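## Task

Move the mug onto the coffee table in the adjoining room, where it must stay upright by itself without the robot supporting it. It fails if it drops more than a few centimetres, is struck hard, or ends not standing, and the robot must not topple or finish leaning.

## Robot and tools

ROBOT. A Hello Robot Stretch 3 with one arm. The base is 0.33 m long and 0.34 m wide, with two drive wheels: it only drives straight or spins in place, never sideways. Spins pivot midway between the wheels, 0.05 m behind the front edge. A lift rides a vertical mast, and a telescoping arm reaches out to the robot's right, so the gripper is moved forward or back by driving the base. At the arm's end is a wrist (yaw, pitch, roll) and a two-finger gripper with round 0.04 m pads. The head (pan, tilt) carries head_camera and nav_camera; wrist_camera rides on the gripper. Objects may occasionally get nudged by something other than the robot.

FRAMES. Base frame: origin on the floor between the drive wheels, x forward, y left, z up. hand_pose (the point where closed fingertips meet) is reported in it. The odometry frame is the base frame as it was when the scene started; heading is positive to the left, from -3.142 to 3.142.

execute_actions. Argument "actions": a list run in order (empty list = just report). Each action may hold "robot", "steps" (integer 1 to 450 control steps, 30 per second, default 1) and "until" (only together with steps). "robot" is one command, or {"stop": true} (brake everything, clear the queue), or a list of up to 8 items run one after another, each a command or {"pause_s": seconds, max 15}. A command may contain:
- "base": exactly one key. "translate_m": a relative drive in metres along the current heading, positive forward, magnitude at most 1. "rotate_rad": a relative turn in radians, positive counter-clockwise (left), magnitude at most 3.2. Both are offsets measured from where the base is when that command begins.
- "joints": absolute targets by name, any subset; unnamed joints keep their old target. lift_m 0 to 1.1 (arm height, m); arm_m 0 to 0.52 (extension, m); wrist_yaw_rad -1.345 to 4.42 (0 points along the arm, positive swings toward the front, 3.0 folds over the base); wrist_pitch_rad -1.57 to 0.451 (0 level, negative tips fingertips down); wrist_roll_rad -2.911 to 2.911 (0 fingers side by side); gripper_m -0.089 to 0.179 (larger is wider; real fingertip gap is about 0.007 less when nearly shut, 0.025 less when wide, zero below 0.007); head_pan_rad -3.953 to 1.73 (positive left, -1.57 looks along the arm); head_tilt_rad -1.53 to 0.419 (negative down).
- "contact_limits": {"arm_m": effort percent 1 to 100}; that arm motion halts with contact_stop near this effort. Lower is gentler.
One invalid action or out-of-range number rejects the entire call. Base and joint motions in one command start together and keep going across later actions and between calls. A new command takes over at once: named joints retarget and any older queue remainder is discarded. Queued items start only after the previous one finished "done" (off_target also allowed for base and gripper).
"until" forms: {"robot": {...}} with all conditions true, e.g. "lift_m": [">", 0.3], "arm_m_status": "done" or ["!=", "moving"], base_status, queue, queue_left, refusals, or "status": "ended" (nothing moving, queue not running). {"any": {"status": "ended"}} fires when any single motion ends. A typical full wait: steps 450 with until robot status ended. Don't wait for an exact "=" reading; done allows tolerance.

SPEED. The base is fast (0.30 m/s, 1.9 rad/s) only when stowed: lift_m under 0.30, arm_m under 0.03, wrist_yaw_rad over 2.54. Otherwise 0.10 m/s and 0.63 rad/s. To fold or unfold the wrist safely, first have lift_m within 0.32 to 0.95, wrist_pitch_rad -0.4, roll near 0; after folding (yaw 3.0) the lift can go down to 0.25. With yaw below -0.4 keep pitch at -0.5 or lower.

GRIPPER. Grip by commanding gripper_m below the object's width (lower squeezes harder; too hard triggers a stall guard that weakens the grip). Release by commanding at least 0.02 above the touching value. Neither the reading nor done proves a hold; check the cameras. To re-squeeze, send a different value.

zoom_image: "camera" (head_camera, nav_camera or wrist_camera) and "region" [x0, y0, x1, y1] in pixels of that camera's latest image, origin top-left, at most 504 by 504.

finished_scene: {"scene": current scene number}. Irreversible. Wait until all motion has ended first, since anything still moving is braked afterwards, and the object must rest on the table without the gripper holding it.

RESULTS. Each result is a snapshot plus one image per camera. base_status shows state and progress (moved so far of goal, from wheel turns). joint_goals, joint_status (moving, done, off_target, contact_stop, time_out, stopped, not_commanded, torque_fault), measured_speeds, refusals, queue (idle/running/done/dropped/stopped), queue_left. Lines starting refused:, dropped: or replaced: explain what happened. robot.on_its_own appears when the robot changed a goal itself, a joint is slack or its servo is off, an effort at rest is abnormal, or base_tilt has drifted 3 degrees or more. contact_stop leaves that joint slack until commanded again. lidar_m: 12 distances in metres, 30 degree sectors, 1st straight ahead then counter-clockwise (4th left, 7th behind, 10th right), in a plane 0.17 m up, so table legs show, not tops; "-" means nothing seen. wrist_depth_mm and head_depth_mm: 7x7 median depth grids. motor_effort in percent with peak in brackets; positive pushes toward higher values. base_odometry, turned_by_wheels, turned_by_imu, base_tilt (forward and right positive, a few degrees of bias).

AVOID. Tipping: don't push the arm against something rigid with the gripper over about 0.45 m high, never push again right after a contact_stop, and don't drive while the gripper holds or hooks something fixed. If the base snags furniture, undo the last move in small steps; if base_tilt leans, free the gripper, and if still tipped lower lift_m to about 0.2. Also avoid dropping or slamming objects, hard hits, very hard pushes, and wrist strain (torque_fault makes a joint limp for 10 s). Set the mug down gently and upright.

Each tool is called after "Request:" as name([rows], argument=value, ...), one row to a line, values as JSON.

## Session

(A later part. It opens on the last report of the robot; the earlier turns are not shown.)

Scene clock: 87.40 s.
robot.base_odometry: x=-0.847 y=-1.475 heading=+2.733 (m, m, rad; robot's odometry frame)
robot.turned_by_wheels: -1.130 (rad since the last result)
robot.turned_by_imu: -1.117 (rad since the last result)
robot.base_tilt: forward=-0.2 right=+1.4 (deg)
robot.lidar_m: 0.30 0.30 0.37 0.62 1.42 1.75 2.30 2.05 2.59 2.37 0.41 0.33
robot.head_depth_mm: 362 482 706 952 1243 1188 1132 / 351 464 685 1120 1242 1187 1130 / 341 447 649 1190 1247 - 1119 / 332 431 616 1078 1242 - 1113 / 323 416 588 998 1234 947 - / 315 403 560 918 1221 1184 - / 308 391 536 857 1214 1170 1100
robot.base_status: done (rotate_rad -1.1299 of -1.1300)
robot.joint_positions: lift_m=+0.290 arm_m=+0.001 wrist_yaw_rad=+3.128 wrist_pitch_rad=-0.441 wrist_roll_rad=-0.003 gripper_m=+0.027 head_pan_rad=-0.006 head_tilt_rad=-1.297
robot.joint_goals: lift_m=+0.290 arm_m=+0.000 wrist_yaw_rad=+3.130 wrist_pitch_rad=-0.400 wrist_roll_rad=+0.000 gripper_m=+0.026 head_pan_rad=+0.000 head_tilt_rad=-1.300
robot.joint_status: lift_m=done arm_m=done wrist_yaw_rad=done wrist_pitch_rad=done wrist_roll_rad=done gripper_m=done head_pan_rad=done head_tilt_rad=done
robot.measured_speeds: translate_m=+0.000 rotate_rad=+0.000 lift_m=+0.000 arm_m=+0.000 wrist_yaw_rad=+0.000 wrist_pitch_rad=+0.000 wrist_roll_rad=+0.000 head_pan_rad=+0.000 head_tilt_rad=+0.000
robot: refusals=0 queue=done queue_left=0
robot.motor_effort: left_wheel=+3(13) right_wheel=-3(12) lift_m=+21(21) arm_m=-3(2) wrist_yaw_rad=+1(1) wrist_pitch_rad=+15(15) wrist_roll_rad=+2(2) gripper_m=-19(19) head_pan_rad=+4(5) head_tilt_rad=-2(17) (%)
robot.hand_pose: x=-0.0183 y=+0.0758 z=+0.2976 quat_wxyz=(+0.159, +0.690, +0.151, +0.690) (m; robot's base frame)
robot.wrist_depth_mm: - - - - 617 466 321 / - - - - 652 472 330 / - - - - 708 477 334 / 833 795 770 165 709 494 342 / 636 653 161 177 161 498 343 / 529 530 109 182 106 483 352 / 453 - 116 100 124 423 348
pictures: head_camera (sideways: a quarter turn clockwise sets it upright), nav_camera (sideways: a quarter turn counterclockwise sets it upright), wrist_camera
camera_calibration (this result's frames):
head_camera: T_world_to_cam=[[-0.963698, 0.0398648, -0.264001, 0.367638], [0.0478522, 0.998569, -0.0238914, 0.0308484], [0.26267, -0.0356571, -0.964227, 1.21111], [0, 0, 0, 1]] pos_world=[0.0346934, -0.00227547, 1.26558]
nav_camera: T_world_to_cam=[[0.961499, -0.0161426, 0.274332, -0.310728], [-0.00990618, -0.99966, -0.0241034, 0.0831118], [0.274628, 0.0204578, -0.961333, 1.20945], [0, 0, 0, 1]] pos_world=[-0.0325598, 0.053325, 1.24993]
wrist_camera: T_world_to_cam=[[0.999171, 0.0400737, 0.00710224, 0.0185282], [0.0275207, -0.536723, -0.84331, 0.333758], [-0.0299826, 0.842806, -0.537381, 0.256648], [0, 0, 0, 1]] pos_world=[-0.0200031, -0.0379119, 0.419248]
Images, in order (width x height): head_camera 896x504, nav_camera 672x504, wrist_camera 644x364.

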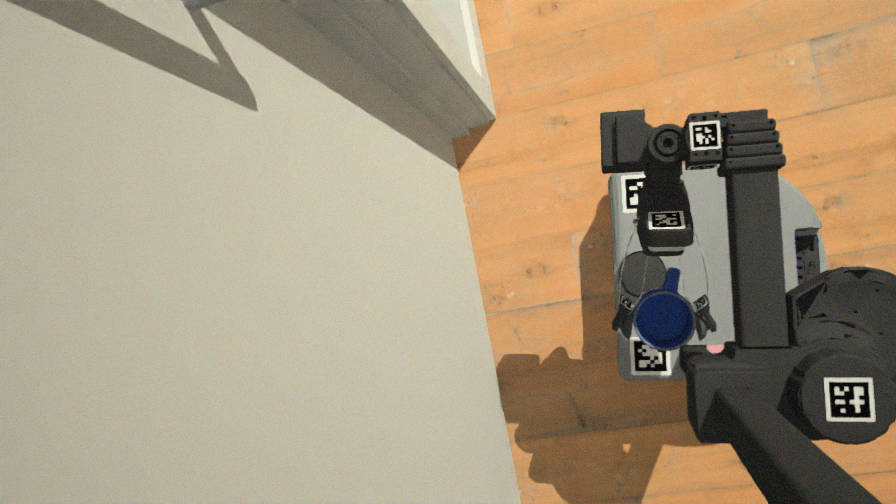

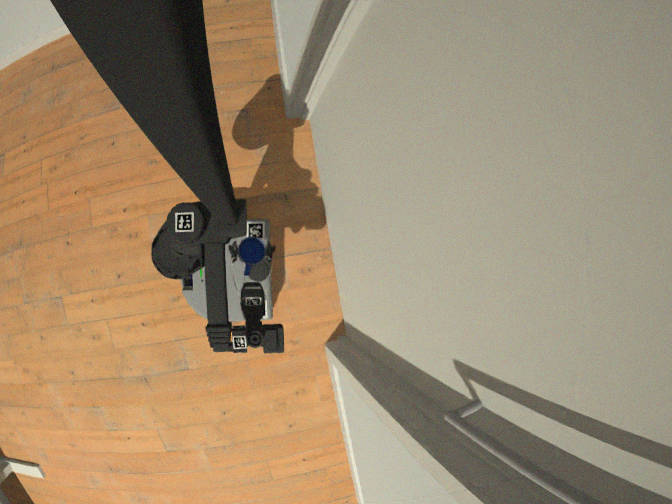

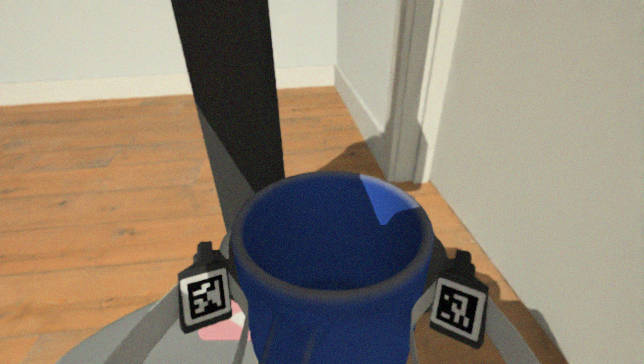

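Request:
execute_actions([
  {"robot":[{"base":{"translate_m":0.222},"joints":{"head_pan_rad":0.6,"head_tilt_rad":-1.0}},{"base":{"translate_m":0.08}}],"steps":450,"until":{"robot":{"status":"ended"}}},
])

Scene clock: 94.87 s.
robot.base_odometry: x=-1.124 y=-1.355 heading=+2.733 (m, m, rad; robot's odometry frame)
robot.turned_by_wheels: +0.000 (rad since the last result)
robot.turned_by_imu: +0.129 (rad since the last result)
robot.base_tilt: forward=-0.3 right=+1.3 (deg)
robot.lidar_m: - - 0.15 0.20 1.49 2.00 2.55 2.26 2.43 0.23 0.15 -
robot.head_depth_mm: - - - - - - - / - - - - - - - / - - - - - - 481 / - - - - - - 532 / - - - - - 380 848 / - - - - - 1087 1118 / - - - - - 1161 1112
robot.base_status: off_target (translate_m +0.0798 of +0.0800)
robot.joint_positions: lift_m=+0.290 arm_m=+0.001 wrist_yaw_rad=+3.131 wrist_pitch_rad=-0.442 wrist_roll_rad=-0.003 gripper_m=+0.027 head_pan_rad=+0.615 head_tilt_rad=-1.031
robot.joint_goals: lift_m=+0.290 arm_m=+0.000 wrist_yaw_rad=+3.130 wrist_pitch_rad=-0.400 wrist_roll_rad=+0.000 gripper_m=+0.026 head_pan_rad=+0.600 head_tilt_rad=-1.000
robot.joint_status: lift_m=done arm_m=done wrist_yaw_rad=done wrist_pitch_rad=done wrist_roll_rad=done gripper_m=done head_pan_rad=done head_tilt_rad=done
robot.measured_speeds: translate_m=+0.000 rotate_rad=+0.000 lift_m=+0.000 arm_m=+0.000 wrist_yaw_rad=+0.000 wrist_pitch_rad=+0.000 wrist_roll_rad=+0.000 head_pan_rad=+0.000 head_tilt_rad=+0.000
robot: refusals=0 queue=done queue_left=0
robot.on_its_own: left_wheel is at rest, and its effort (+34) is outside its rest range (-18 to +18)
robot.motor_effort: left_wheel=+34(100) right_wheel=+13(25) lift_m=+24(23) arm_m=-2(3) wrist_yaw_rad=-1(0) wrist_pitch_rad=+15(16) wrist_roll_rad=+2(2) gripper_m=-19(20) head_pan_rad=-9(44) head_tilt_rad=+17(26) (%)
robot.hand_pose: x=-0.0188 y=+0.0758 z=+0.2973 quat_wxyz=(+0.159, +0.689, +0.152, +0.690) (m; robot's base frame)
robot.wrist_depth_mm: - - - 605 256 125 83 / - - - 673 255 125 83 / - - - 715 256 127 83 / 830 790 783 165 200 127 84 / 646 636 161 176 163 127 84 / 538 534 108 181 105 119 84 / 453 - 117 100 124 116 84
pictures: head_camera (sideways: a quarter turn clockwise sets it upright), nav_camera (sideways: a quarter turn counterclockwise sets it upright), wrist_camera
camera_calibration (this result's frames):
head_camera: T_world_to_cam=[[-0.722565, -0.468854, -0.508012, 0.683976], [-0.538249, 0.842698, -0.0121715, 0.0191719], [0.433807, 0.264642, -0.861264, 1.07634], [0, 0, 0, 1]] pos_world=[0.0376142, 0.0196856, 1.27471]
nav_camera: T_world_to_cam=[[0.704821, 0.485349, 0.517362, -0.625698], [0.578956, -0.815, -0.0241642, 0.0796073], [0.409922, 0.316562, -0.855425, 1.07106], [0, 0, 0, 1]] pos_world=[-0.0441338, 0.0295061, 1.24184]
wrist_camera: T_world_to_cam=[[0.999079, 0.0423338, 0.00699692, 0.0188975], [0.028672, -0.53735, -0.842872, 0.333451], [-0.0319222, 0.842296, -0.538069, 0.256741], [0, 0, 0, 1]] pos_world=[-0.0202451, -0.0378725, 0.419069]
Images, in order (width x height): head_camera 896x504, nav_camera 672x504, wrist_camera 644x364.

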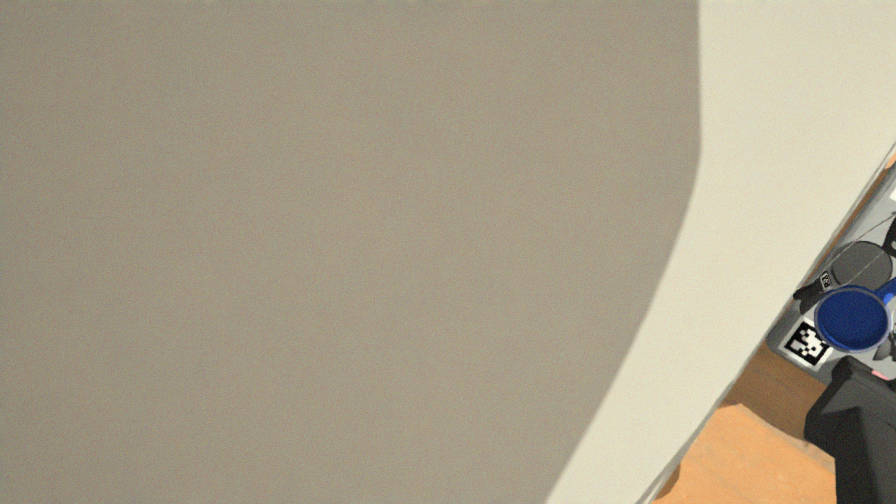

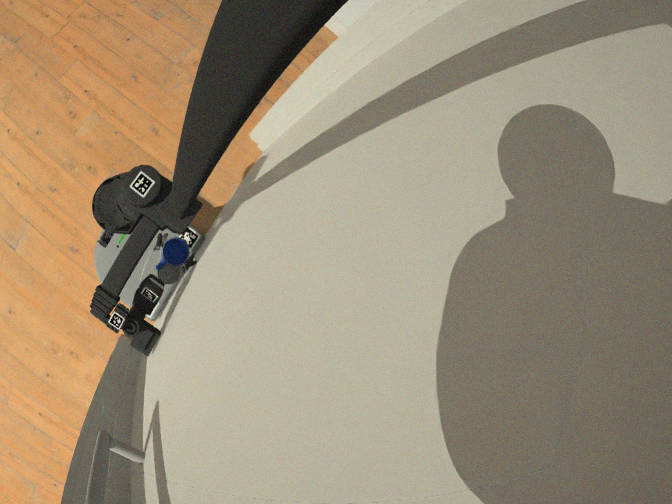

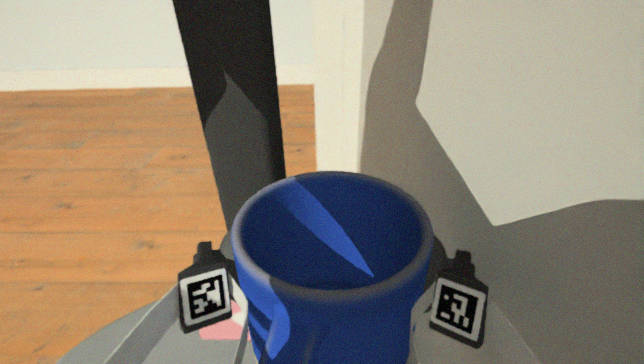

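Request:
execute_actions([
  {"robot":[{"base":{"translate_m":-0.02},"joints":{"head_pan_rad":1.4,"head_tilt_rad":-1.0}},{"base":{"rotate_rad":0.08}},{"base":{"translate_m":0.05}}],"steps":450,"until":{"robot":{"status":"ended"}}},
])

Scene clock: 106.73 s.
robot.base_odometry: x=-1.152 y=-1.347 heading=+2.813 (m, m, rad; robot's odometry frame)
robot.turned_by_wheels: +0.080 (rad since the last result)
robot.turned_by_imu: +0.018 (rad since the last result)
robot.base_tilt: forward=-0.3 right=+1.4 (deg)
robot.lidar_m: - - 0.15 0.20 1.50 2.03 2.56 2.27 2.42 0.21 0.15 -
robot.head_depth_mm: - - - - - - - / - - - - - - - / - - - - - - 339 / - - - 347 408 547 740 / 340 398 552 958 1284 1192 851 / 537 645 797 1427 1317 1229 - / 543 1494 1666 1481 1336 - -
robot.base_status: off_target (translate_m +0.0498 of +0.0500)
robot.joint_positions: lift_m=+0.290 arm_m=+0.000 wrist_yaw_rad=+3.137 wrist_pitch_rad=-0.443 wrist_roll_rad=-0.003 gripper_m=+0.027 head_pan_rad=+1.397 head_tilt_rad=-0.999
robot.joint_goals: lift_m=+0.290 arm_m=+0.000 wrist_yaw_rad=+3.130 wrist_pitch_rad=-0.400 wrist_roll_rad=+0.000 gripper_m=+0.026 head_pan_rad=+1.400 head_tilt_rad=-1.000
robot.joint_status: lift_m=done arm_m=done wrist_yaw_rad=done wrist_pitch_rad=done wrist_roll_rad=done gripper_m=done head_pan_rad=done head_tilt_rad=done
robot.measured_speeds: translate_m=+0.000 rotate_rad=+0.000 lift_m=+0.000 arm_m=+0.000 wrist_yaw_rad=+0.000 wrist_pitch_rad=+0.000 wrist_roll_rad=+0.000 head_pan_rad=+0.000 head_tilt_rad=+0.000
robot: refusals=0 queue=done queue_left=0
robot.on_its_own: left_wheel is at rest, and its effort (+43) is outside its rest range (-18 to +18); right_wheel is at rest, and its effort (+34) is outside its rest range (-18 to +18)
robot.motor_effort: left_wheel=+43(90) right_wheel=+34(49) lift_m=+26(28) arm_m=+0(2) wrist_yaw_rad=-5(16) wrist_pitch_rad=+16(16) wrist_roll_rad=+2(2) gripper_m=-19(21) head_pan_rad=+2(49) head_tilt_rad=+0(15) (%)
robot.hand_pose: x=-0.0202 y=+0.0759 z=+0.2970 quat_wxyz=(+0.157, +0.689, +0.154, +0.691) (m; robot's base frame)
robot.wrist_depth_mm: - - - 623 265 125 82 / - - - 669 273 125 82 / - - - 742 270 127 82 / 836 814 748 165 203 127 82 / 650 635 162 177 162 127 82 / 524 524 108 181 105 118 83 / 450 - 116 100 124 114 82
pictures: head_camera (sideways: a quarter turn clockwise sets it upright), nav_camera (sideways: a quarter turn counterclockwise sets it upright), wrist_camera
camera_calibration (this result's frames):
head_camera: T_world_to_cam=[[-0.178958, -0.825033, -0.535998, 0.717117], [-0.975763, 0.21857, -0.010647, 0.0198565], [0.125937, 0.521102, -0.844152, 1.05597], [0, 0, 0, 1]] pos_world=[0.0147231, 0.0370371, 1.27599]
nav_camera: T_world_to_cam=[[0.154694, 0.823923, 0.54518, -0.65858], [0.985309, -0.169079, -0.0240527, 0.0769844], [0.0723608, 0.540891, -0.837974, 1.05043], [0, 0, 0, 1]] pos_world=[-0.0499854, -0.0125339, 1.24113]
wrist_camera: T_world_to_cam=[[0.998811, 0.0483375, 0.00634641, 0.0200171], [0.0313768, -0.537728, -0.842534, 0.333323], [-0.0373134, 0.841732, -0.538605, 0.256494], [0, 0, 0, 1]] pos_world=[-0.0208813, -0.0376292, 0.418858]
Images, in order (width x height): head_camera 896x504, nav_camera 672x504, wrist_camera 644x364.

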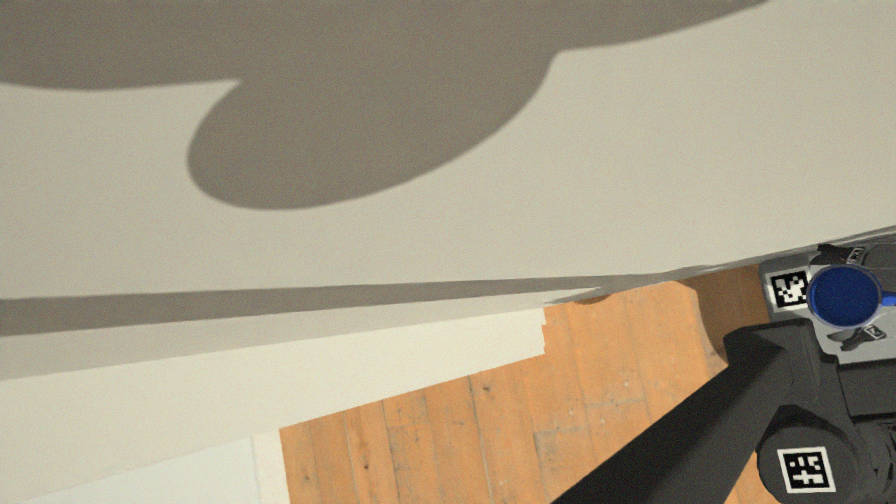

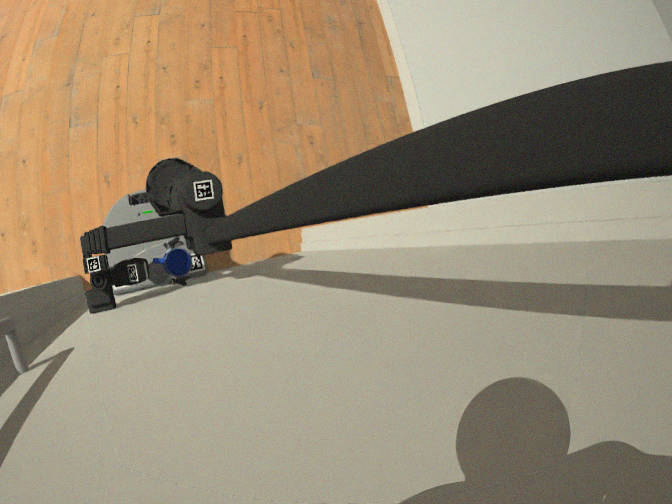

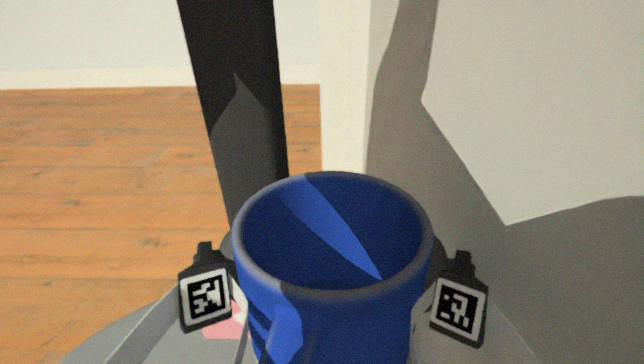

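Request:
execute_actions([
  {"robot":{"base":{"translate_m":-0.365}},"steps":15},
  {"robot":{"joints":{"head_pan_rad":-3.0,"head_tilt_rad":-0.8}},"steps":200,"until":{"robot":{"base_status":["!=","moving"]}}},
  {"robot":{"base":{"rotate_rad":2.94}},"steps":300,"until":{"robot":{"status":"ended"}}},
])

Scene clock: 128.87 s.
robot.base_odometry: x=-0.807 y=-1.465 heading=-0.530 (m, m, rad; robot's odometry frame)
robot.turned_by_wheels: +2.940 (rad since the last result)
robot.turned_by_imu: +2.943 (rad since the last result)
robot.base_tilt: forward=-0.2 right=+1.3 (deg)
robot.lidar_m: 2.19 1.93 2.60 2.33 0.63 0.45 0.42 0.42 0.49 0.70 1.44 1.71
robot.head_depth_mm: 359 413 487 558 720 848 1115 / 354 407 479 582 743 971 1145 / 349 401 470 569 724 986 1175 / 345 395 463 557 705 950 1152 / 340 389 454 547 686 919 1128 / 336 383 447 534 667 886 1107 / 332 378 439 526 652 860 1110
robot.base_status: done (rotate_rad +2.9399 of +2.9400)
robot.joint_positions: lift_m=+0.290 arm_m=+0.000 wrist_yaw_rad=+3.131 wrist_pitch_rad=-0.443 wrist_roll_rad=-0.003 gripper_m=+0.027 head_pan_rad=-2.994 head_tilt_rad=-0.803
robot.joint_goals: lift_m=+0.290 arm_m=+0.000 wrist_yaw_rad=+3.130 wrist_pitch_rad=-0.400 wrist_roll_rad=+0.000 gripper_m=+0.026 head_pan_rad=-3.000 head_tilt_rad=-0.800
robot.joint_status: lift_m=done arm_m=done wrist_yaw_rad=done wrist_pitch_rad=done wrist_roll_rad=done gripper_m=done head_pan_rad=done head_tilt_rad=done
robot.measured_speeds: translate_m=+0.000 rotate_rad=+0.000 lift_m=+0.000 arm_m=+0.000 wrist_yaw_rad=+0.000 wrist_pitch_rad=+0.000 wrist_roll_rad=+0.000 head_pan_rad=+0.000 head_tilt_rad=+0.000
robot: refusals=0 queue=done queue_left=0
robot.motor_effort: left_wheel=-3(43) right_wheel=+4(34) lift_m=+26(26) arm_m=+0(0) wrist_yaw_rad=-1(5) wrist_pitch_rad=+16(16) wrist_roll_rad=+1(2) gripper_m=-20(19) head_pan_rad=-4(52) head_tilt_rad=+0(19) (%)
robot.hand_pose: x=-0.0189 y=+0.0759 z=+0.2970 quat_wxyz=(+0.159, +0.689, +0.152, +0.690) (m; robot's base frame)
robot.wrist_depth_mm: 512 900 - - - - - / 499 852 - - - - - / 484 805 - - - - - / 466 733 765 164 768 766 770 / 440 604 162 177 161 611 617 / 439 533 108 180 106 514 506 / 454 - 116 100 124 426 433
pictures: head_camera (sideways: a quarter turn clockwise sets it upright), nav_camera (sideways: a quarter turn counterclockwise sets it upright), wrist_camera
camera_calibration (this result's frames):
head_camera: T_world_to_cam=[[0.720324, 0.073434, -0.689739, 0.911942], [0.100107, -0.994976, -0.00138519, 0.00123737], [-0.686376, -0.06805, -0.724056, 0.904776], [0, 0, 0, 1]] pos_world=[-0.0360021, -0.00416637, 1.28411]
nav_camera: T_world_to_cam=[[-0.709931, -0.0958534, 0.697718, -0.852053], [-0.155797, 0.987525, -0.0228569, 0.0823943], [-0.686823, -0.124929, -0.716008, 0.896475], [0, 0, 0, 1]] pos_world=[0.0236579, -0.0510425, 1.23826]
wrist_camera: T_world_to_cam=[[0.99908, 0.0424198, 0.00635339, 0.0191619], [0.0281967, -0.537905, -0.842534, 0.333208], [-0.0323226, 0.841938, -0.538606, 0.256663], [0, 0, 0, 1]] pos_world=[-0.0202437, -0.0376728, 0.418858]
Images, in order (width x height): head_camera 896x504, nav_camera 672x504, wrist_camera 644x364.

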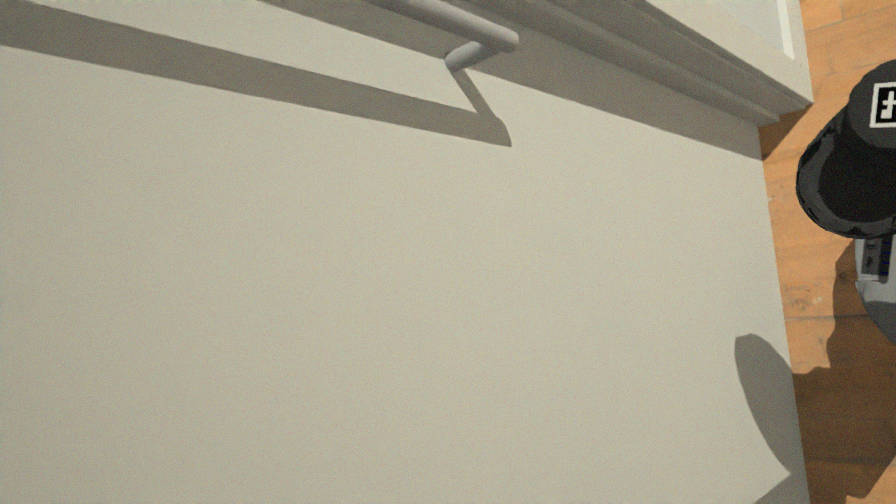

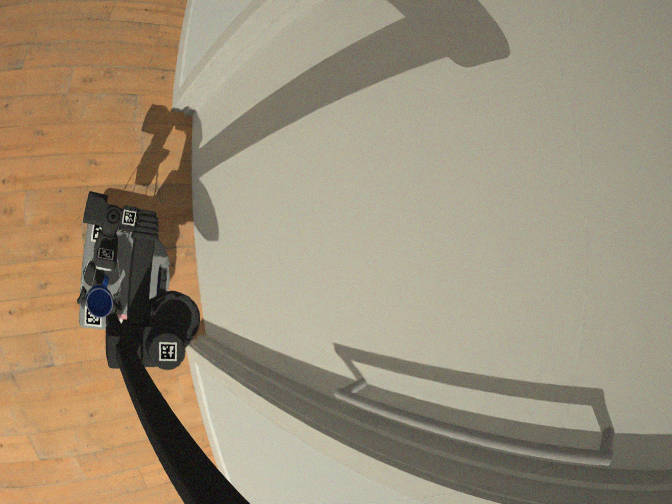

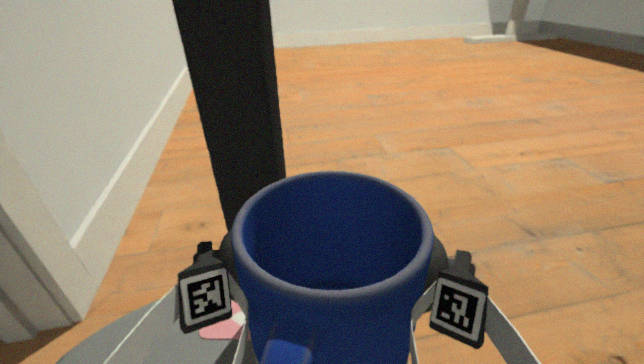

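Request:
execute_actions([
  {"robot":[{"base":{"translate_m":-0.14},"joints":{"head_tilt_rad":-1.1}},{"base":{"translate_m":-0.05}}],"steps":450,"until":{"robot":{"status":"ended"}}},
])

Scene clock: 134.90 s.
robot.base_odometry: x=-0.971 y=-1.369 heading=-0.530 (m, m, rad; robot's odometry frame)
robot.turned_by_wheels: +0.000 (rad since the last result)
robot.turned_by_imu: +0.002 (rad since the last result)
robot.base_tilt: forward=-0.2 right=+1.4 (deg)
robot.lidar_m: 2.38 2.08 2.60 2.29 0.31 0.32 0.30 0.30 0.33 0.54 1.48 1.76
robot.head_depth_mm: 308 383 467 1381 689 1124 1103 / 303 369 482 692 965 - 1091 / 299 357 461 651 939 - 1061 / 295 346 442 614 931 - 1056 / 291 336 426 582 907 - 1069 / 286 325 409 550 846 1201 1064 / - 316 394 525 786 1161 1087
robot.base_status: done (translate_m -0.0500 of -0.0500)
robot.joint_positions: lift_m=+0.290 arm_m=+0.000 wrist_yaw_rad=+3.131 wrist_pitch_rad=-0.443 wrist_roll_rad=-0.003 gripper_m=+0.027 head_pan_rad=-2.994 head_tilt_rad=-1.089
robot.joint_goals: lift_m=+0.290 arm_m=+0.000 wrist_yaw_rad=+3.130 wrist_pitch_rad=-0.400 wrist_roll_rad=+0.000 gripper_m=+0.026 head_pan_rad=-3.000 head_tilt_rad=-1.100
robot.joint_status: lift_m=done arm_m=done wrist_yaw_rad=done wrist_pitch_rad=done wrist_roll_rad=done gripper_m=done head_pan_rad=done head_tilt_rad=done
robot.measured_speeds: translate_m=+0.000 rotate_rad=+0.000 lift_m=+0.000 arm_m=+0.000 wrist_yaw_rad=+0.000 wrist_pitch_rad=+0.000 wrist_roll_rad=+0.000 head_pan_rad=+0.000 head_tilt_rad=+0.000
robot: refusals=0 queue=done queue_left=0
robot.motor_effort: left_wheel=-1(64) right_wheel=+1(61) lift_m=+27(26) arm_m=-1(0) wrist_yaw_rad=+0(1) wrist_pitch_rad=+16(16) wrist_roll_rad=+2(2) gripper_m=-19(19) head_pan_rad=-4(5) head_tilt_rad=-6(28) (%)
robot.hand_pose: x=-0.0188 y=+0.0759 z=+0.2970 quat_wxyz=(+0.159, +0.689, +0.152, +0.690) (m; robot's base frame)
robot.wrist_depth_mm: 239 368 - - - - - / 256 308 - - - - - / 272 303 - - - - 996 / 302 326 546 165 774 768 781 / 334 353 161 176 162 618 615 / 502 382 108 183 106 514 503 / 447 - 117 100 124 426 440
pictures: head_camera (sideways: a quarter turn clockwise sets it upright), nav_camera (sideways: a quarter turn counterclockwise sets it upright), wrist_camera
camera_calibration (this result's frames):
head_camera: T_world_to_cam=[[0.883948, 0.0975169, -0.457303, 0.608123], [0.10206, -0.994668, -0.0148289, 0.0187247], [-0.456311, -0.0335643, -0.889187, 1.11805], [0, 0, 0, 1]] pos_world=[-0.0292812, -0.00315084, 1.27253]
nav_camera: T_world_to_cam=[[-0.876073, -0.120314, 0.466927, -0.550356], [-0.148715, 0.988582, -0.0242974, 0.0842177], [-0.458672, -0.0907252, -0.883962, 1.11344], [0, 0, 0, 1]] pos_world=[0.0410765, -0.0484542, 1.24326]
wrist_camera: T_world_to_cam=[[0.999094, 0.0420707, 0.00635128, 0.0191124], [0.0280082, -0.537947, -0.842513, 0.333189], [-0.0320285, 0.841928, -0.538638, 0.256682], [0, 0, 0, 1]] pos_world=[-0.020206, -0.0376735, 0.418854]
Images, in order (width x height): head_camera 896x504, nav_camera 672x504, wrist_camera 644x364.

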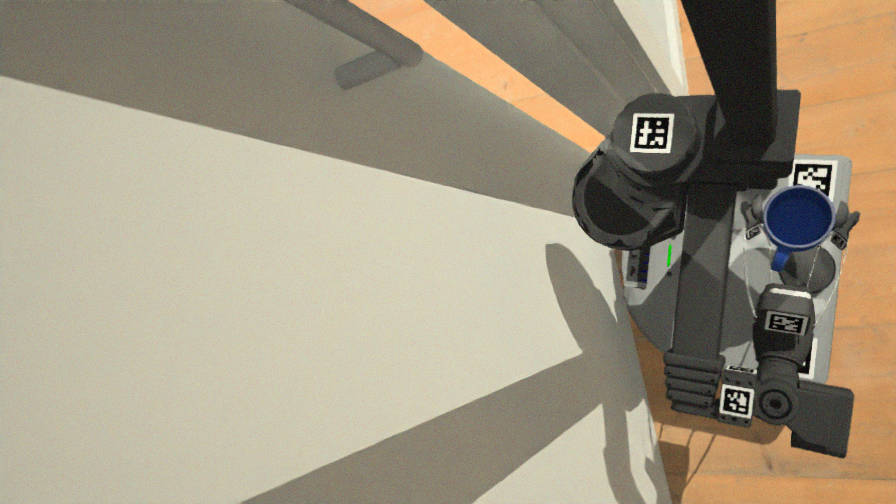

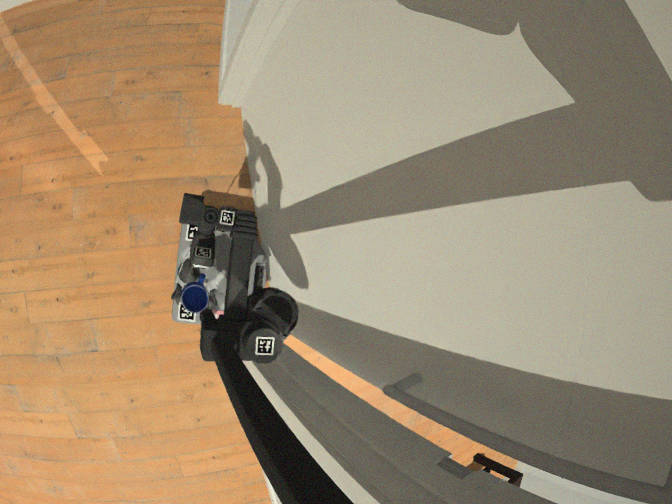

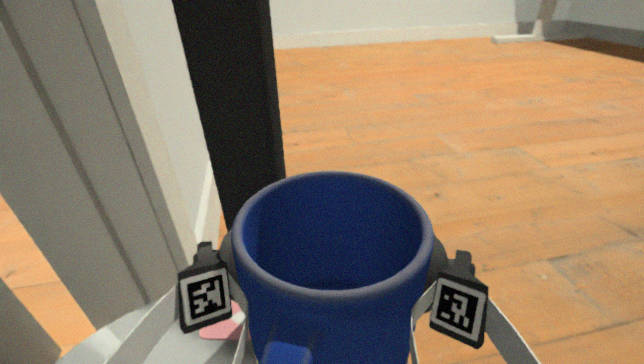

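Request:
execute_actions([
  {"robot":[{"base":{"rotate_rad":0.4},"joints":{"head_pan_rad":-3.6,"head_tilt_rad":-0.8}},{"base":{"translate_m":-0.6}}],"steps":450,"until":{"robot":{"status":"ended"}}},
])

Scene clock: 148.53 s.
robot.base_odometry: x=-1.566 y=-1.291 heading=-0.130 (m, m, rad; robot's odometry frame)
robot.turned_by_wheels: +0.400 (rad since the last result)
robot.turned_by_imu: +0.400 (rad since the last result)
robot.base_tilt: forward=-0.2 right=+1.4 (deg)
robot.lidar_m: 2.66 0.48 0.56 1.75 2.22 1.82 0.40 0.31 0.31 0.33 0.50 2.40
robot.head_depth_mm: 1859 2167 2121 1738 1502 - 1097 / 1814 2075 2125 1741 1475 1305 - / 1731 2001 2120 1732 1472 1281 1166 / 1666 1915 2083 1719 1471 1278 - / 1615 1841 2036 1730 1472 1280 - / 1573 1770 1997 1721 1470 1277 1108 / 1519 1713 1914 1723 1471 832 876
robot.base_status: done (translate_m -0.6000 of -0.6000)
robot.joint_positions: lift_m=+0.290 arm_m=+0.000 wrist_yaw_rad=+3.129 wrist_pitch_rad=-0.443 wrist_roll_rad=-0.003 gripper_m=+0.027 head_pan_rad=-3.594 head_tilt_rad=-0.801
robot.joint_goals: lift_m=+0.290 arm_m=+0.000 wrist_yaw_rad=+3.130 wrist_pitch_rad=-0.400 wrist_roll_rad=+0.000 gripper_m=+0.026 head_pan_rad=-3.600 head_tilt_rad=-0.800
robot.joint_status: lift_m=done arm_m=done wrist_yaw_rad=done wrist_pitch_rad=done wrist_roll_rad=done gripper_m=done head_pan_rad=done head_tilt_rad=done
robot.measured_speeds: translate_m=+0.000 rotate_rad=+0.000 lift_m=+0.000 arm_m=+0.000 wrist_yaw_rad=+0.000 wrist_pitch_rad=+0.000 wrist_roll_rad=+0.000 head_pan_rad=+0.000 head_tilt_rad=+0.000
robot: refusals=0 queue=done queue_left=0
robot.motor_effort: left_wheel=+0(48) right_wheel=+0(36) lift_m=+27(27) arm_m=+0(1) wrist_yaw_rad=+1(1) wrist_pitch_rad=+16(16) wrist_roll_rad=+2(2) gripper_m=-18(20) head_pan_rad=-3(46) head_tilt_rad=+0(26) (%)
robot.hand_pose: x=-0.0185 y=+0.0759 z=+0.2970 quat_wxyz=(+0.160, +0.690, +0.151, +0.690) (m; robot's base frame)
robot.wrist_depth_mm: - - - - - 968 527 / - - - - - 921 518 / - - - - - 866 512 / 821 793 765 164 797 737 473 / 643 638 162 178 162 609 468 / 529 537 109 181 106 510 488 / 453 - 117 100 124 429 440
pictures: head_camera (sideways: a quarter turn clockwise sets it upright), nav_camera (sideways: a quarter turn counterclockwise sets it upright), wrist_camera
camera_calibration (this result's frames):
head_camera: T_world_to_cam=[[0.634237, -0.345832, -0.691479, 0.914735], [-0.479795, -0.87738, -0.00127009, 0.00462495], [-0.606251, 0.332574, -0.722395, 0.902126], [0, 0, 0, 1]] pos_world=[-0.0310252, 0.0203784, 1.28422]
nav_camera: T_world_to_cam=[[-0.638318, 0.321454, 0.699441, -0.854735], [0.42959, 0.902735, -0.0228366, 0.0787971], [-0.638751, 0.285896, -0.714325, 0.893993], [0, 0, 0, 1]] pos_world=[-0.00840356, -0.0519641, 1.23824]
wrist_camera: T_world_to_cam=[[0.99915, 0.040725, 0.00634655, 0.0189201], [0.0272802, -0.537998, -0.842504, 0.333161], [-0.0308966, 0.841962, -0.538652, 0.256719], [0, 0, 0, 1]] pos_world=[-0.020061, -0.0376775, 0.418852]
Images, in order (width x height): head_camera 896x504, nav_camera 672x504, wrist_camera 644x364.

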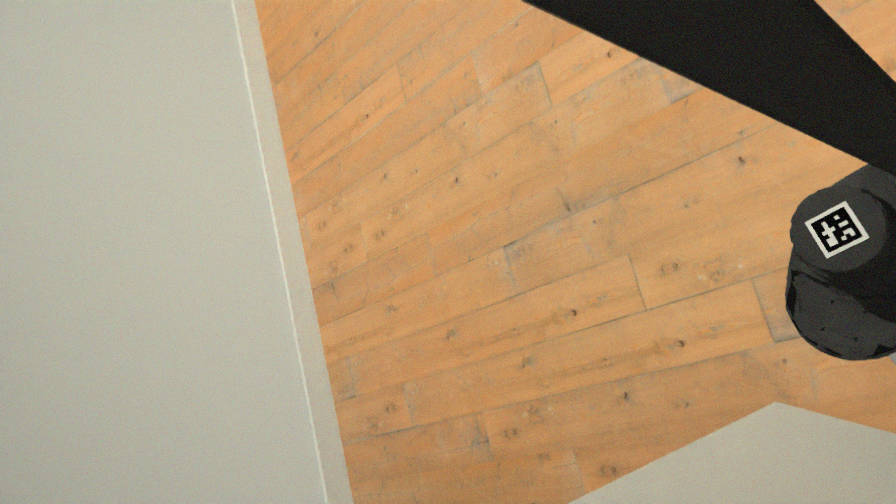

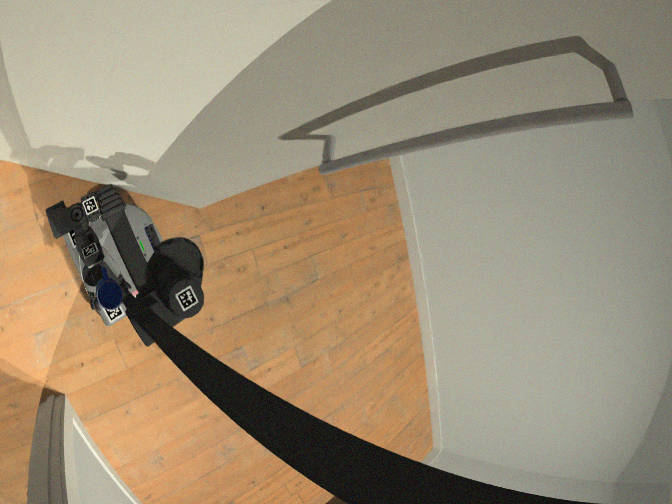

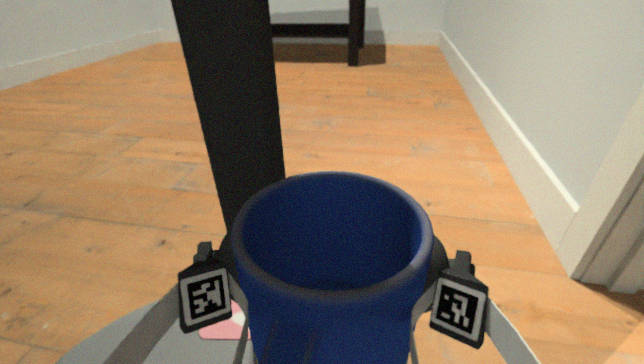

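Request:
execute_actions([
  {"robot":{"base":{"rotate_rad":1.856},"joints":{"head_pan_rad":-1.57,"head_tilt_rad":-0.9}},"steps":200,"until":{"robot":{"base_status":["!=","moving"]}}},
  {"robot":{"base":{"translate_m":1.0}},"steps":200,"until":{"robot":{"translate_m":[">",0.5]}}},
  {"robot":{"base":{"translate_m":0.88}},"steps":200,"until":{"robot":{"translate_m":[">",0.84]}}},
  {"robot":{"joints":{"lift_m":0.56}},"steps":200,"until":{"robot":{"base_status":["!=","moving"],"lift_m":[">",0.33]}}},
  {"robot":{"base":{"rotate_rad":1.085},"joints":{"wrist_yaw_rad":0.0}},"steps":300,"until":{"robot":{"status":"ended"}}},
])

Scene clock: 163.30 s.
robot.base_odometry: x=-1.779 y=+0.075 heading=+2.810 (m, m, rad; robot's odometry frame)
robot.turned_by_wheels: +2.941 (rad since the last result)
robot.turned_by_imu: +2.957 (rad since the last result)
robot.base_tilt: forward=-0.2 right=+1.3 (deg)
robot.lidar_m: 1.21 1.24 1.66 1.36 1.50 0.96 0.92 0.95 0.62 1.15 0.63 0.64
robot.head_depth_mm: 1058 1246 1488 1099 1042 1237 1114 / 1047 1231 1236 1046 1211 1259 - / 1040 1210 1235 1047 1195 1259 - / 1034 1202 1231 1043 796 - 1121 / 1023 1185 1233 1041 960 1238 1107 / 1012 1170 1222 1044 943 1232 1105 / 1002 1165 1269 1045 939 1237 1105
robot.base_status: done (rotate_rad +1.0849 of +1.0850)
robot.joint_positions: lift_m=+0.560 arm_m=+0.000 wrist_yaw_rad=+0.003 wrist_pitch_rad=-0.443 wrist_roll_rad=-0.003 gripper_m=+0.027 head_pan_rad=-1.577 head_tilt_rad=-0.889
robot.joint_goals: lift_m=+0.560 arm_m=+0.000 wrist_yaw_rad=+0.000 wrist_pitch_rad=-0.400 wrist_roll_rad=+0.000 gripper_m=+0.026 head_pan_rad=-1.570 head_tilt_rad=-0.900
robot.joint_status: lift_m=done arm_m=done wrist_yaw_rad=done wrist_pitch_rad=done wrist_roll_rad=done gripper_m=done head_pan_rad=done head_tilt_rad=done
robot.measured_speeds: translate_m=+0.000 rotate_rad=+0.000 lift_m=+0.000 arm_m=+0.000 wrist_yaw_rad=+0.000 wrist_pitch_rad=+0.000 wrist_roll_rad=+0.000 head_pan_rad=+0.000 head_tilt_rad=+0.000
robot: refusals=0 queue=done queue_left=0
robot.motor_effort: left_wheel=-4(11) right_wheel=+4(14) lift_m=+31(33) arm_m=-1(0) wrist_yaw_rad=-2(4) wrist_pitch_rad=+16(16) wrist_roll_rad=+2(1) gripper_m=-20(20) head_pan_rad=+4(50) head_tilt_rad=-5(18) (%)
robot.hand_pose: x=-0.0210 y=-0.3666 z=+0.5668 quat_wxyz=(+0.691, +0.157, -0.688, -0.155) (m; robot's base frame)
robot.wrist_depth_mm: 843 822 830 822 851 832 845 / 916 866 902 899 858 899 924 / 965 608 597 583 579 580 994 / 463 454 445 166 441 440 432 / 362 356 164 176 162 351 339 / 339 344 108 181 106 620 376 / 577 579 544 100 124 558 454
pictures: head_camera (sideways: a quarter turn clockwise sets it upright), nav_camera (sideways: a quarter turn counterclockwise sets it upright), wrist_camera
camera_calibration (this result's frames):
head_camera: T_world_to_cam=[[0.0382224, 0.779917, -0.624715, 0.831375], [0.998561, -0.053348, -0.00550586, 0.00112106], [-0.0376214, -0.623605, -0.780833, 0.974651], [0, 0, 0, 1]] pos_world=[0.00377115, -0.0405456, 1.28042]
nav_camera: T_world_to_cam=[[-0.0144786, -0.773799, 0.633266, -0.77231], [-0.999724, -0.000523215, -0.0234964, 0.0883722], [0.0185128, -0.633431, -0.773577, 0.967038], [0, 0, 0, 1]] pos_world=[0.0592632, 0.0149854, 1.23923]
wrist_camera: T_world_to_cam=[[-0.998432, -0.0556216, 0.00634516, -0.0395119], [-0.0352995, 0.537532, -0.842504, 0.71543], [0.0434507, -0.841407, -0.538652, 0.158983], [0, 0, 0, 1]] pos_world=[-0.0211035, -0.252995, 0.68864]
Images, in order (width x height): head_camera 896x504, nav_camera 672x504, wrist_camera 644x364.

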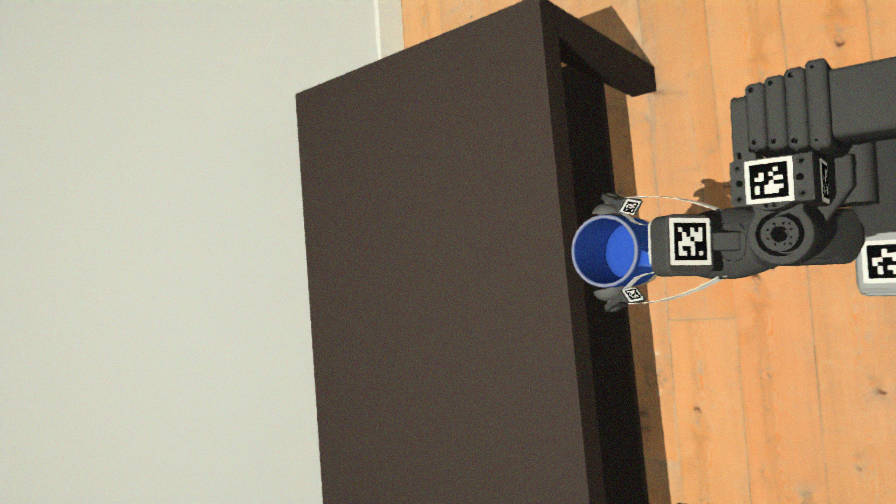

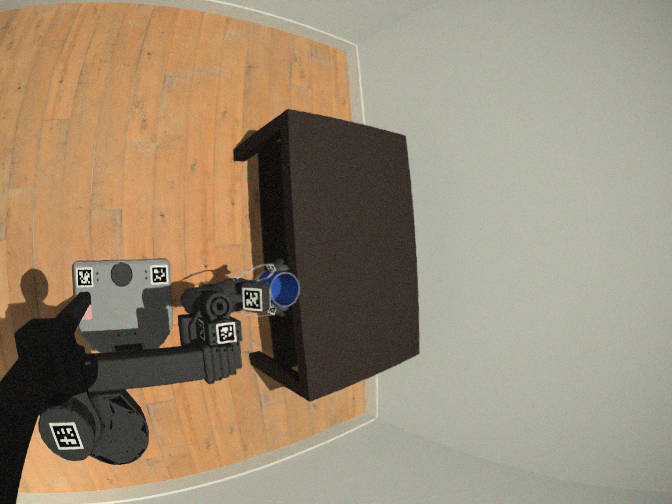

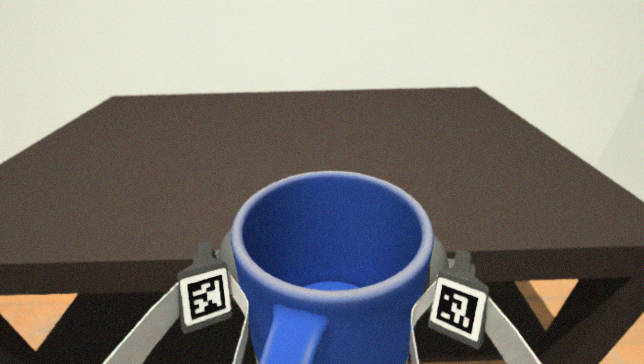

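Request:
execute_actions([
  {"robot":{"joints":{"lift_m":0.525,"arm_m":0.36}},"steps":200,"until":{"robot":{"arm_m":[">",0.3]}}},
  {"robot":{"joints":{"lift_m":0.503}},"steps":200,"until":{"robot":{"status":"ended"}}},
])

Scene clock: 168.60 s.
robot.base_odometry: x=-1.779 y=+0.075 heading=+2.810 (m, m, rad; robot's odometry frame)
robot.turned_by_wheels: +0.000 (rad since the last result)
robot.turned_by_imu: +0.002 (rad since the last result)
robot.base_tilt: forward=-0.2 right=+1.4 (deg)
robot.lidar_m: 1.21 1.24 1.66 1.35 1.50 0.97 0.92 0.95 0.62 1.15 0.64 0.65
robot.head_depth_mm: 1062 1240 1483 1095 1044 1239 1114 / 1045 1228 1234 1046 1208 1263 - / 1036 1211 1234 1067 1189 1240 1124 / 1028 1203 1234 - 961 1235 1123 / 1017 1184 1226 1045 959 1236 1105 / 1008 1175 1226 1043 941 1230 1104 / 1003 1161 1277 1039 937 1235 1105
robot.base_status: done (rotate_rad +1.0849 of +1.0850)
robot.joint_positions: lift_m=+0.503 arm_m=+0.360 wrist_yaw_rad=+0.001 wrist_pitch_rad=-0.443 wrist_roll_rad=-0.003 gripper_m=+0.027 head_pan_rad=-1.577 head_tilt_rad=-0.889
robot.joint_goals: lift_m=+0.503 arm_m=+0.360 wrist_yaw_rad=+0.000 wrist_pitch_rad=-0.400 wrist_roll_rad=+0.000 gripper_m=+0.026 head_pan_rad=-1.570 head_tilt_rad=-0.900
robot.joint_status: lift_m=done arm_m=done wrist_yaw_rad=done wrist_pitch_rad=done wrist_roll_rad=done gripper_m=done head_pan_rad=done head_tilt_rad=done
robot.measured_speeds: translate_m=+0.000 rotate_rad=+0.000 lift_m=+0.000 arm_m=+0.000 wrist_yaw_rad=+0.000 wrist_pitch_rad=+0.000 wrist_roll_rad=+0.000 head_pan_rad=+0.000 head_tilt_rad=+0.000
robot: refusals=0 queue=done queue_left=0
robot.motor_effort: left_wheel=-4(4) right_wheel=+4(5) lift_m=+22(32) arm_m=+3(4) wrist_yaw_rad=-1(2) wrist_pitch_rad=+16(16) wrist_roll_rad=+2(2) gripper_m=-19(19) head_pan_rad=+5(5) head_tilt_rad=-5(6) (%)
robot.hand_pose: x=-0.0212 y=-0.7258 z=+0.5102 quat_wxyz=(+0.691, +0.156, -0.689, -0.155) (m; robot's base frame)
robot.wrist_depth_mm: 485 507 498 500 501 492 497 / 551 538 547 539 542 548 542 / 569 558 458 445 441 437 573 / 343 343 336 166 331 329 327 / 274 268 164 178 163 263 263 / 224 226 108 180 106 219 216 / 192 191 181 100 124 182 186
pictures: head_camera (sideways: a quarter turn clockwise sets it upright), nav_camera (sideways: a quarter turn counterclockwise sets it upright), wrist_camera
camera_calibration (this result's frames):
head_camera: T_world_to_cam=[[0.0382225, 0.779917, -0.624715, 0.831375], [0.998561, -0.0533481, -0.00550587, 0.00112106], [-0.0376215, -0.623605, -0.780834, 0.974651], [0, 0, 0, 1]] pos_world=[0.00377114, -0.0405456, 1.28042]
nav_camera: T_world_to_cam=[[-0.0144787, -0.773799, 0.633266, -0.77231], [-0.999724, -0.000523094, -0.0234964, 0.0883722], [0.0185127, -0.633431, -0.773578, 0.967038], [0, 0, 0, 1]] pos_world=[0.0592632, 0.0149854, 1.23923]
wrist_camera: T_world_to_cam=[[-0.998498, -0.0544121, 0.00634551, -0.0585241], [-0.0346486, 0.537572, -0.842506, 0.86089], [0.0424313, -0.84146, -0.53865, -0.173778], [0, 0, 0, 1]] pos_world=[-0.0212339, -0.612202, 0.63207]
Images, in order (width x height): head_camera 896x504, nav_camera 672x504, wrist_camera 644x364.

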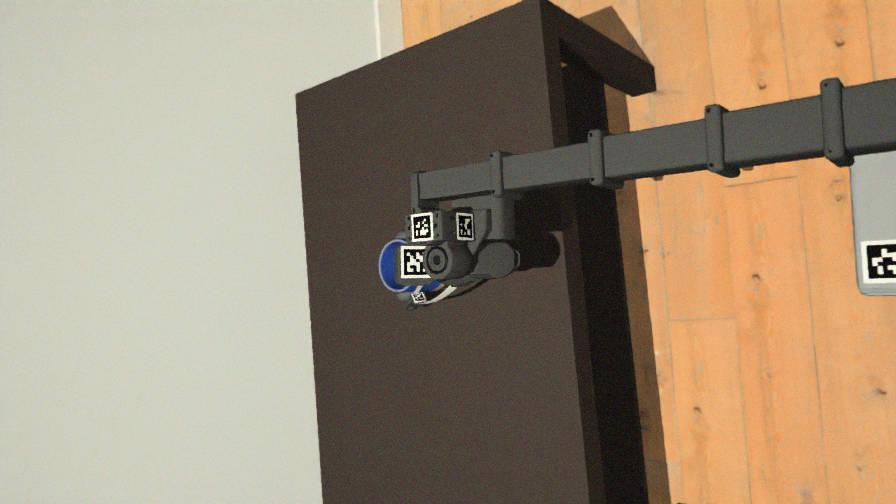

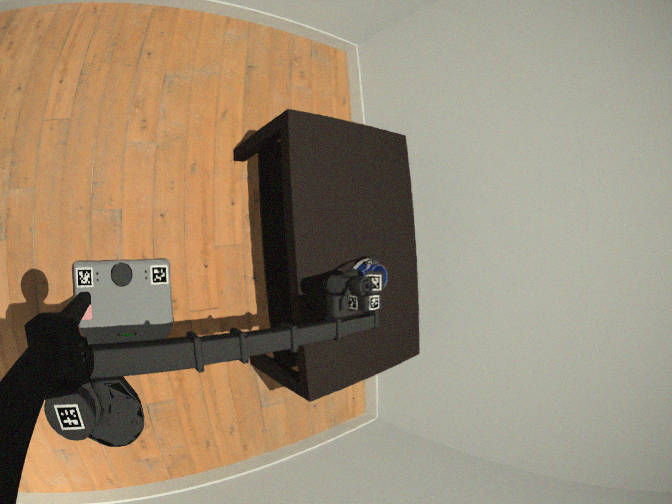

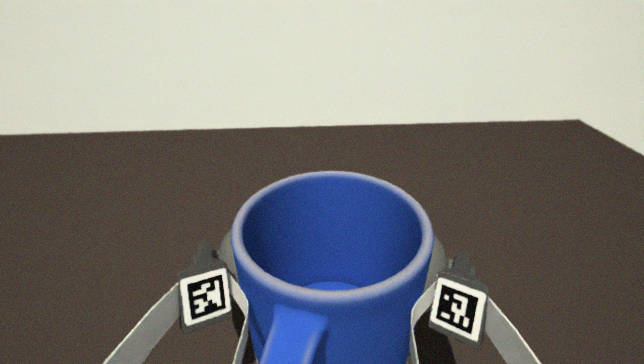

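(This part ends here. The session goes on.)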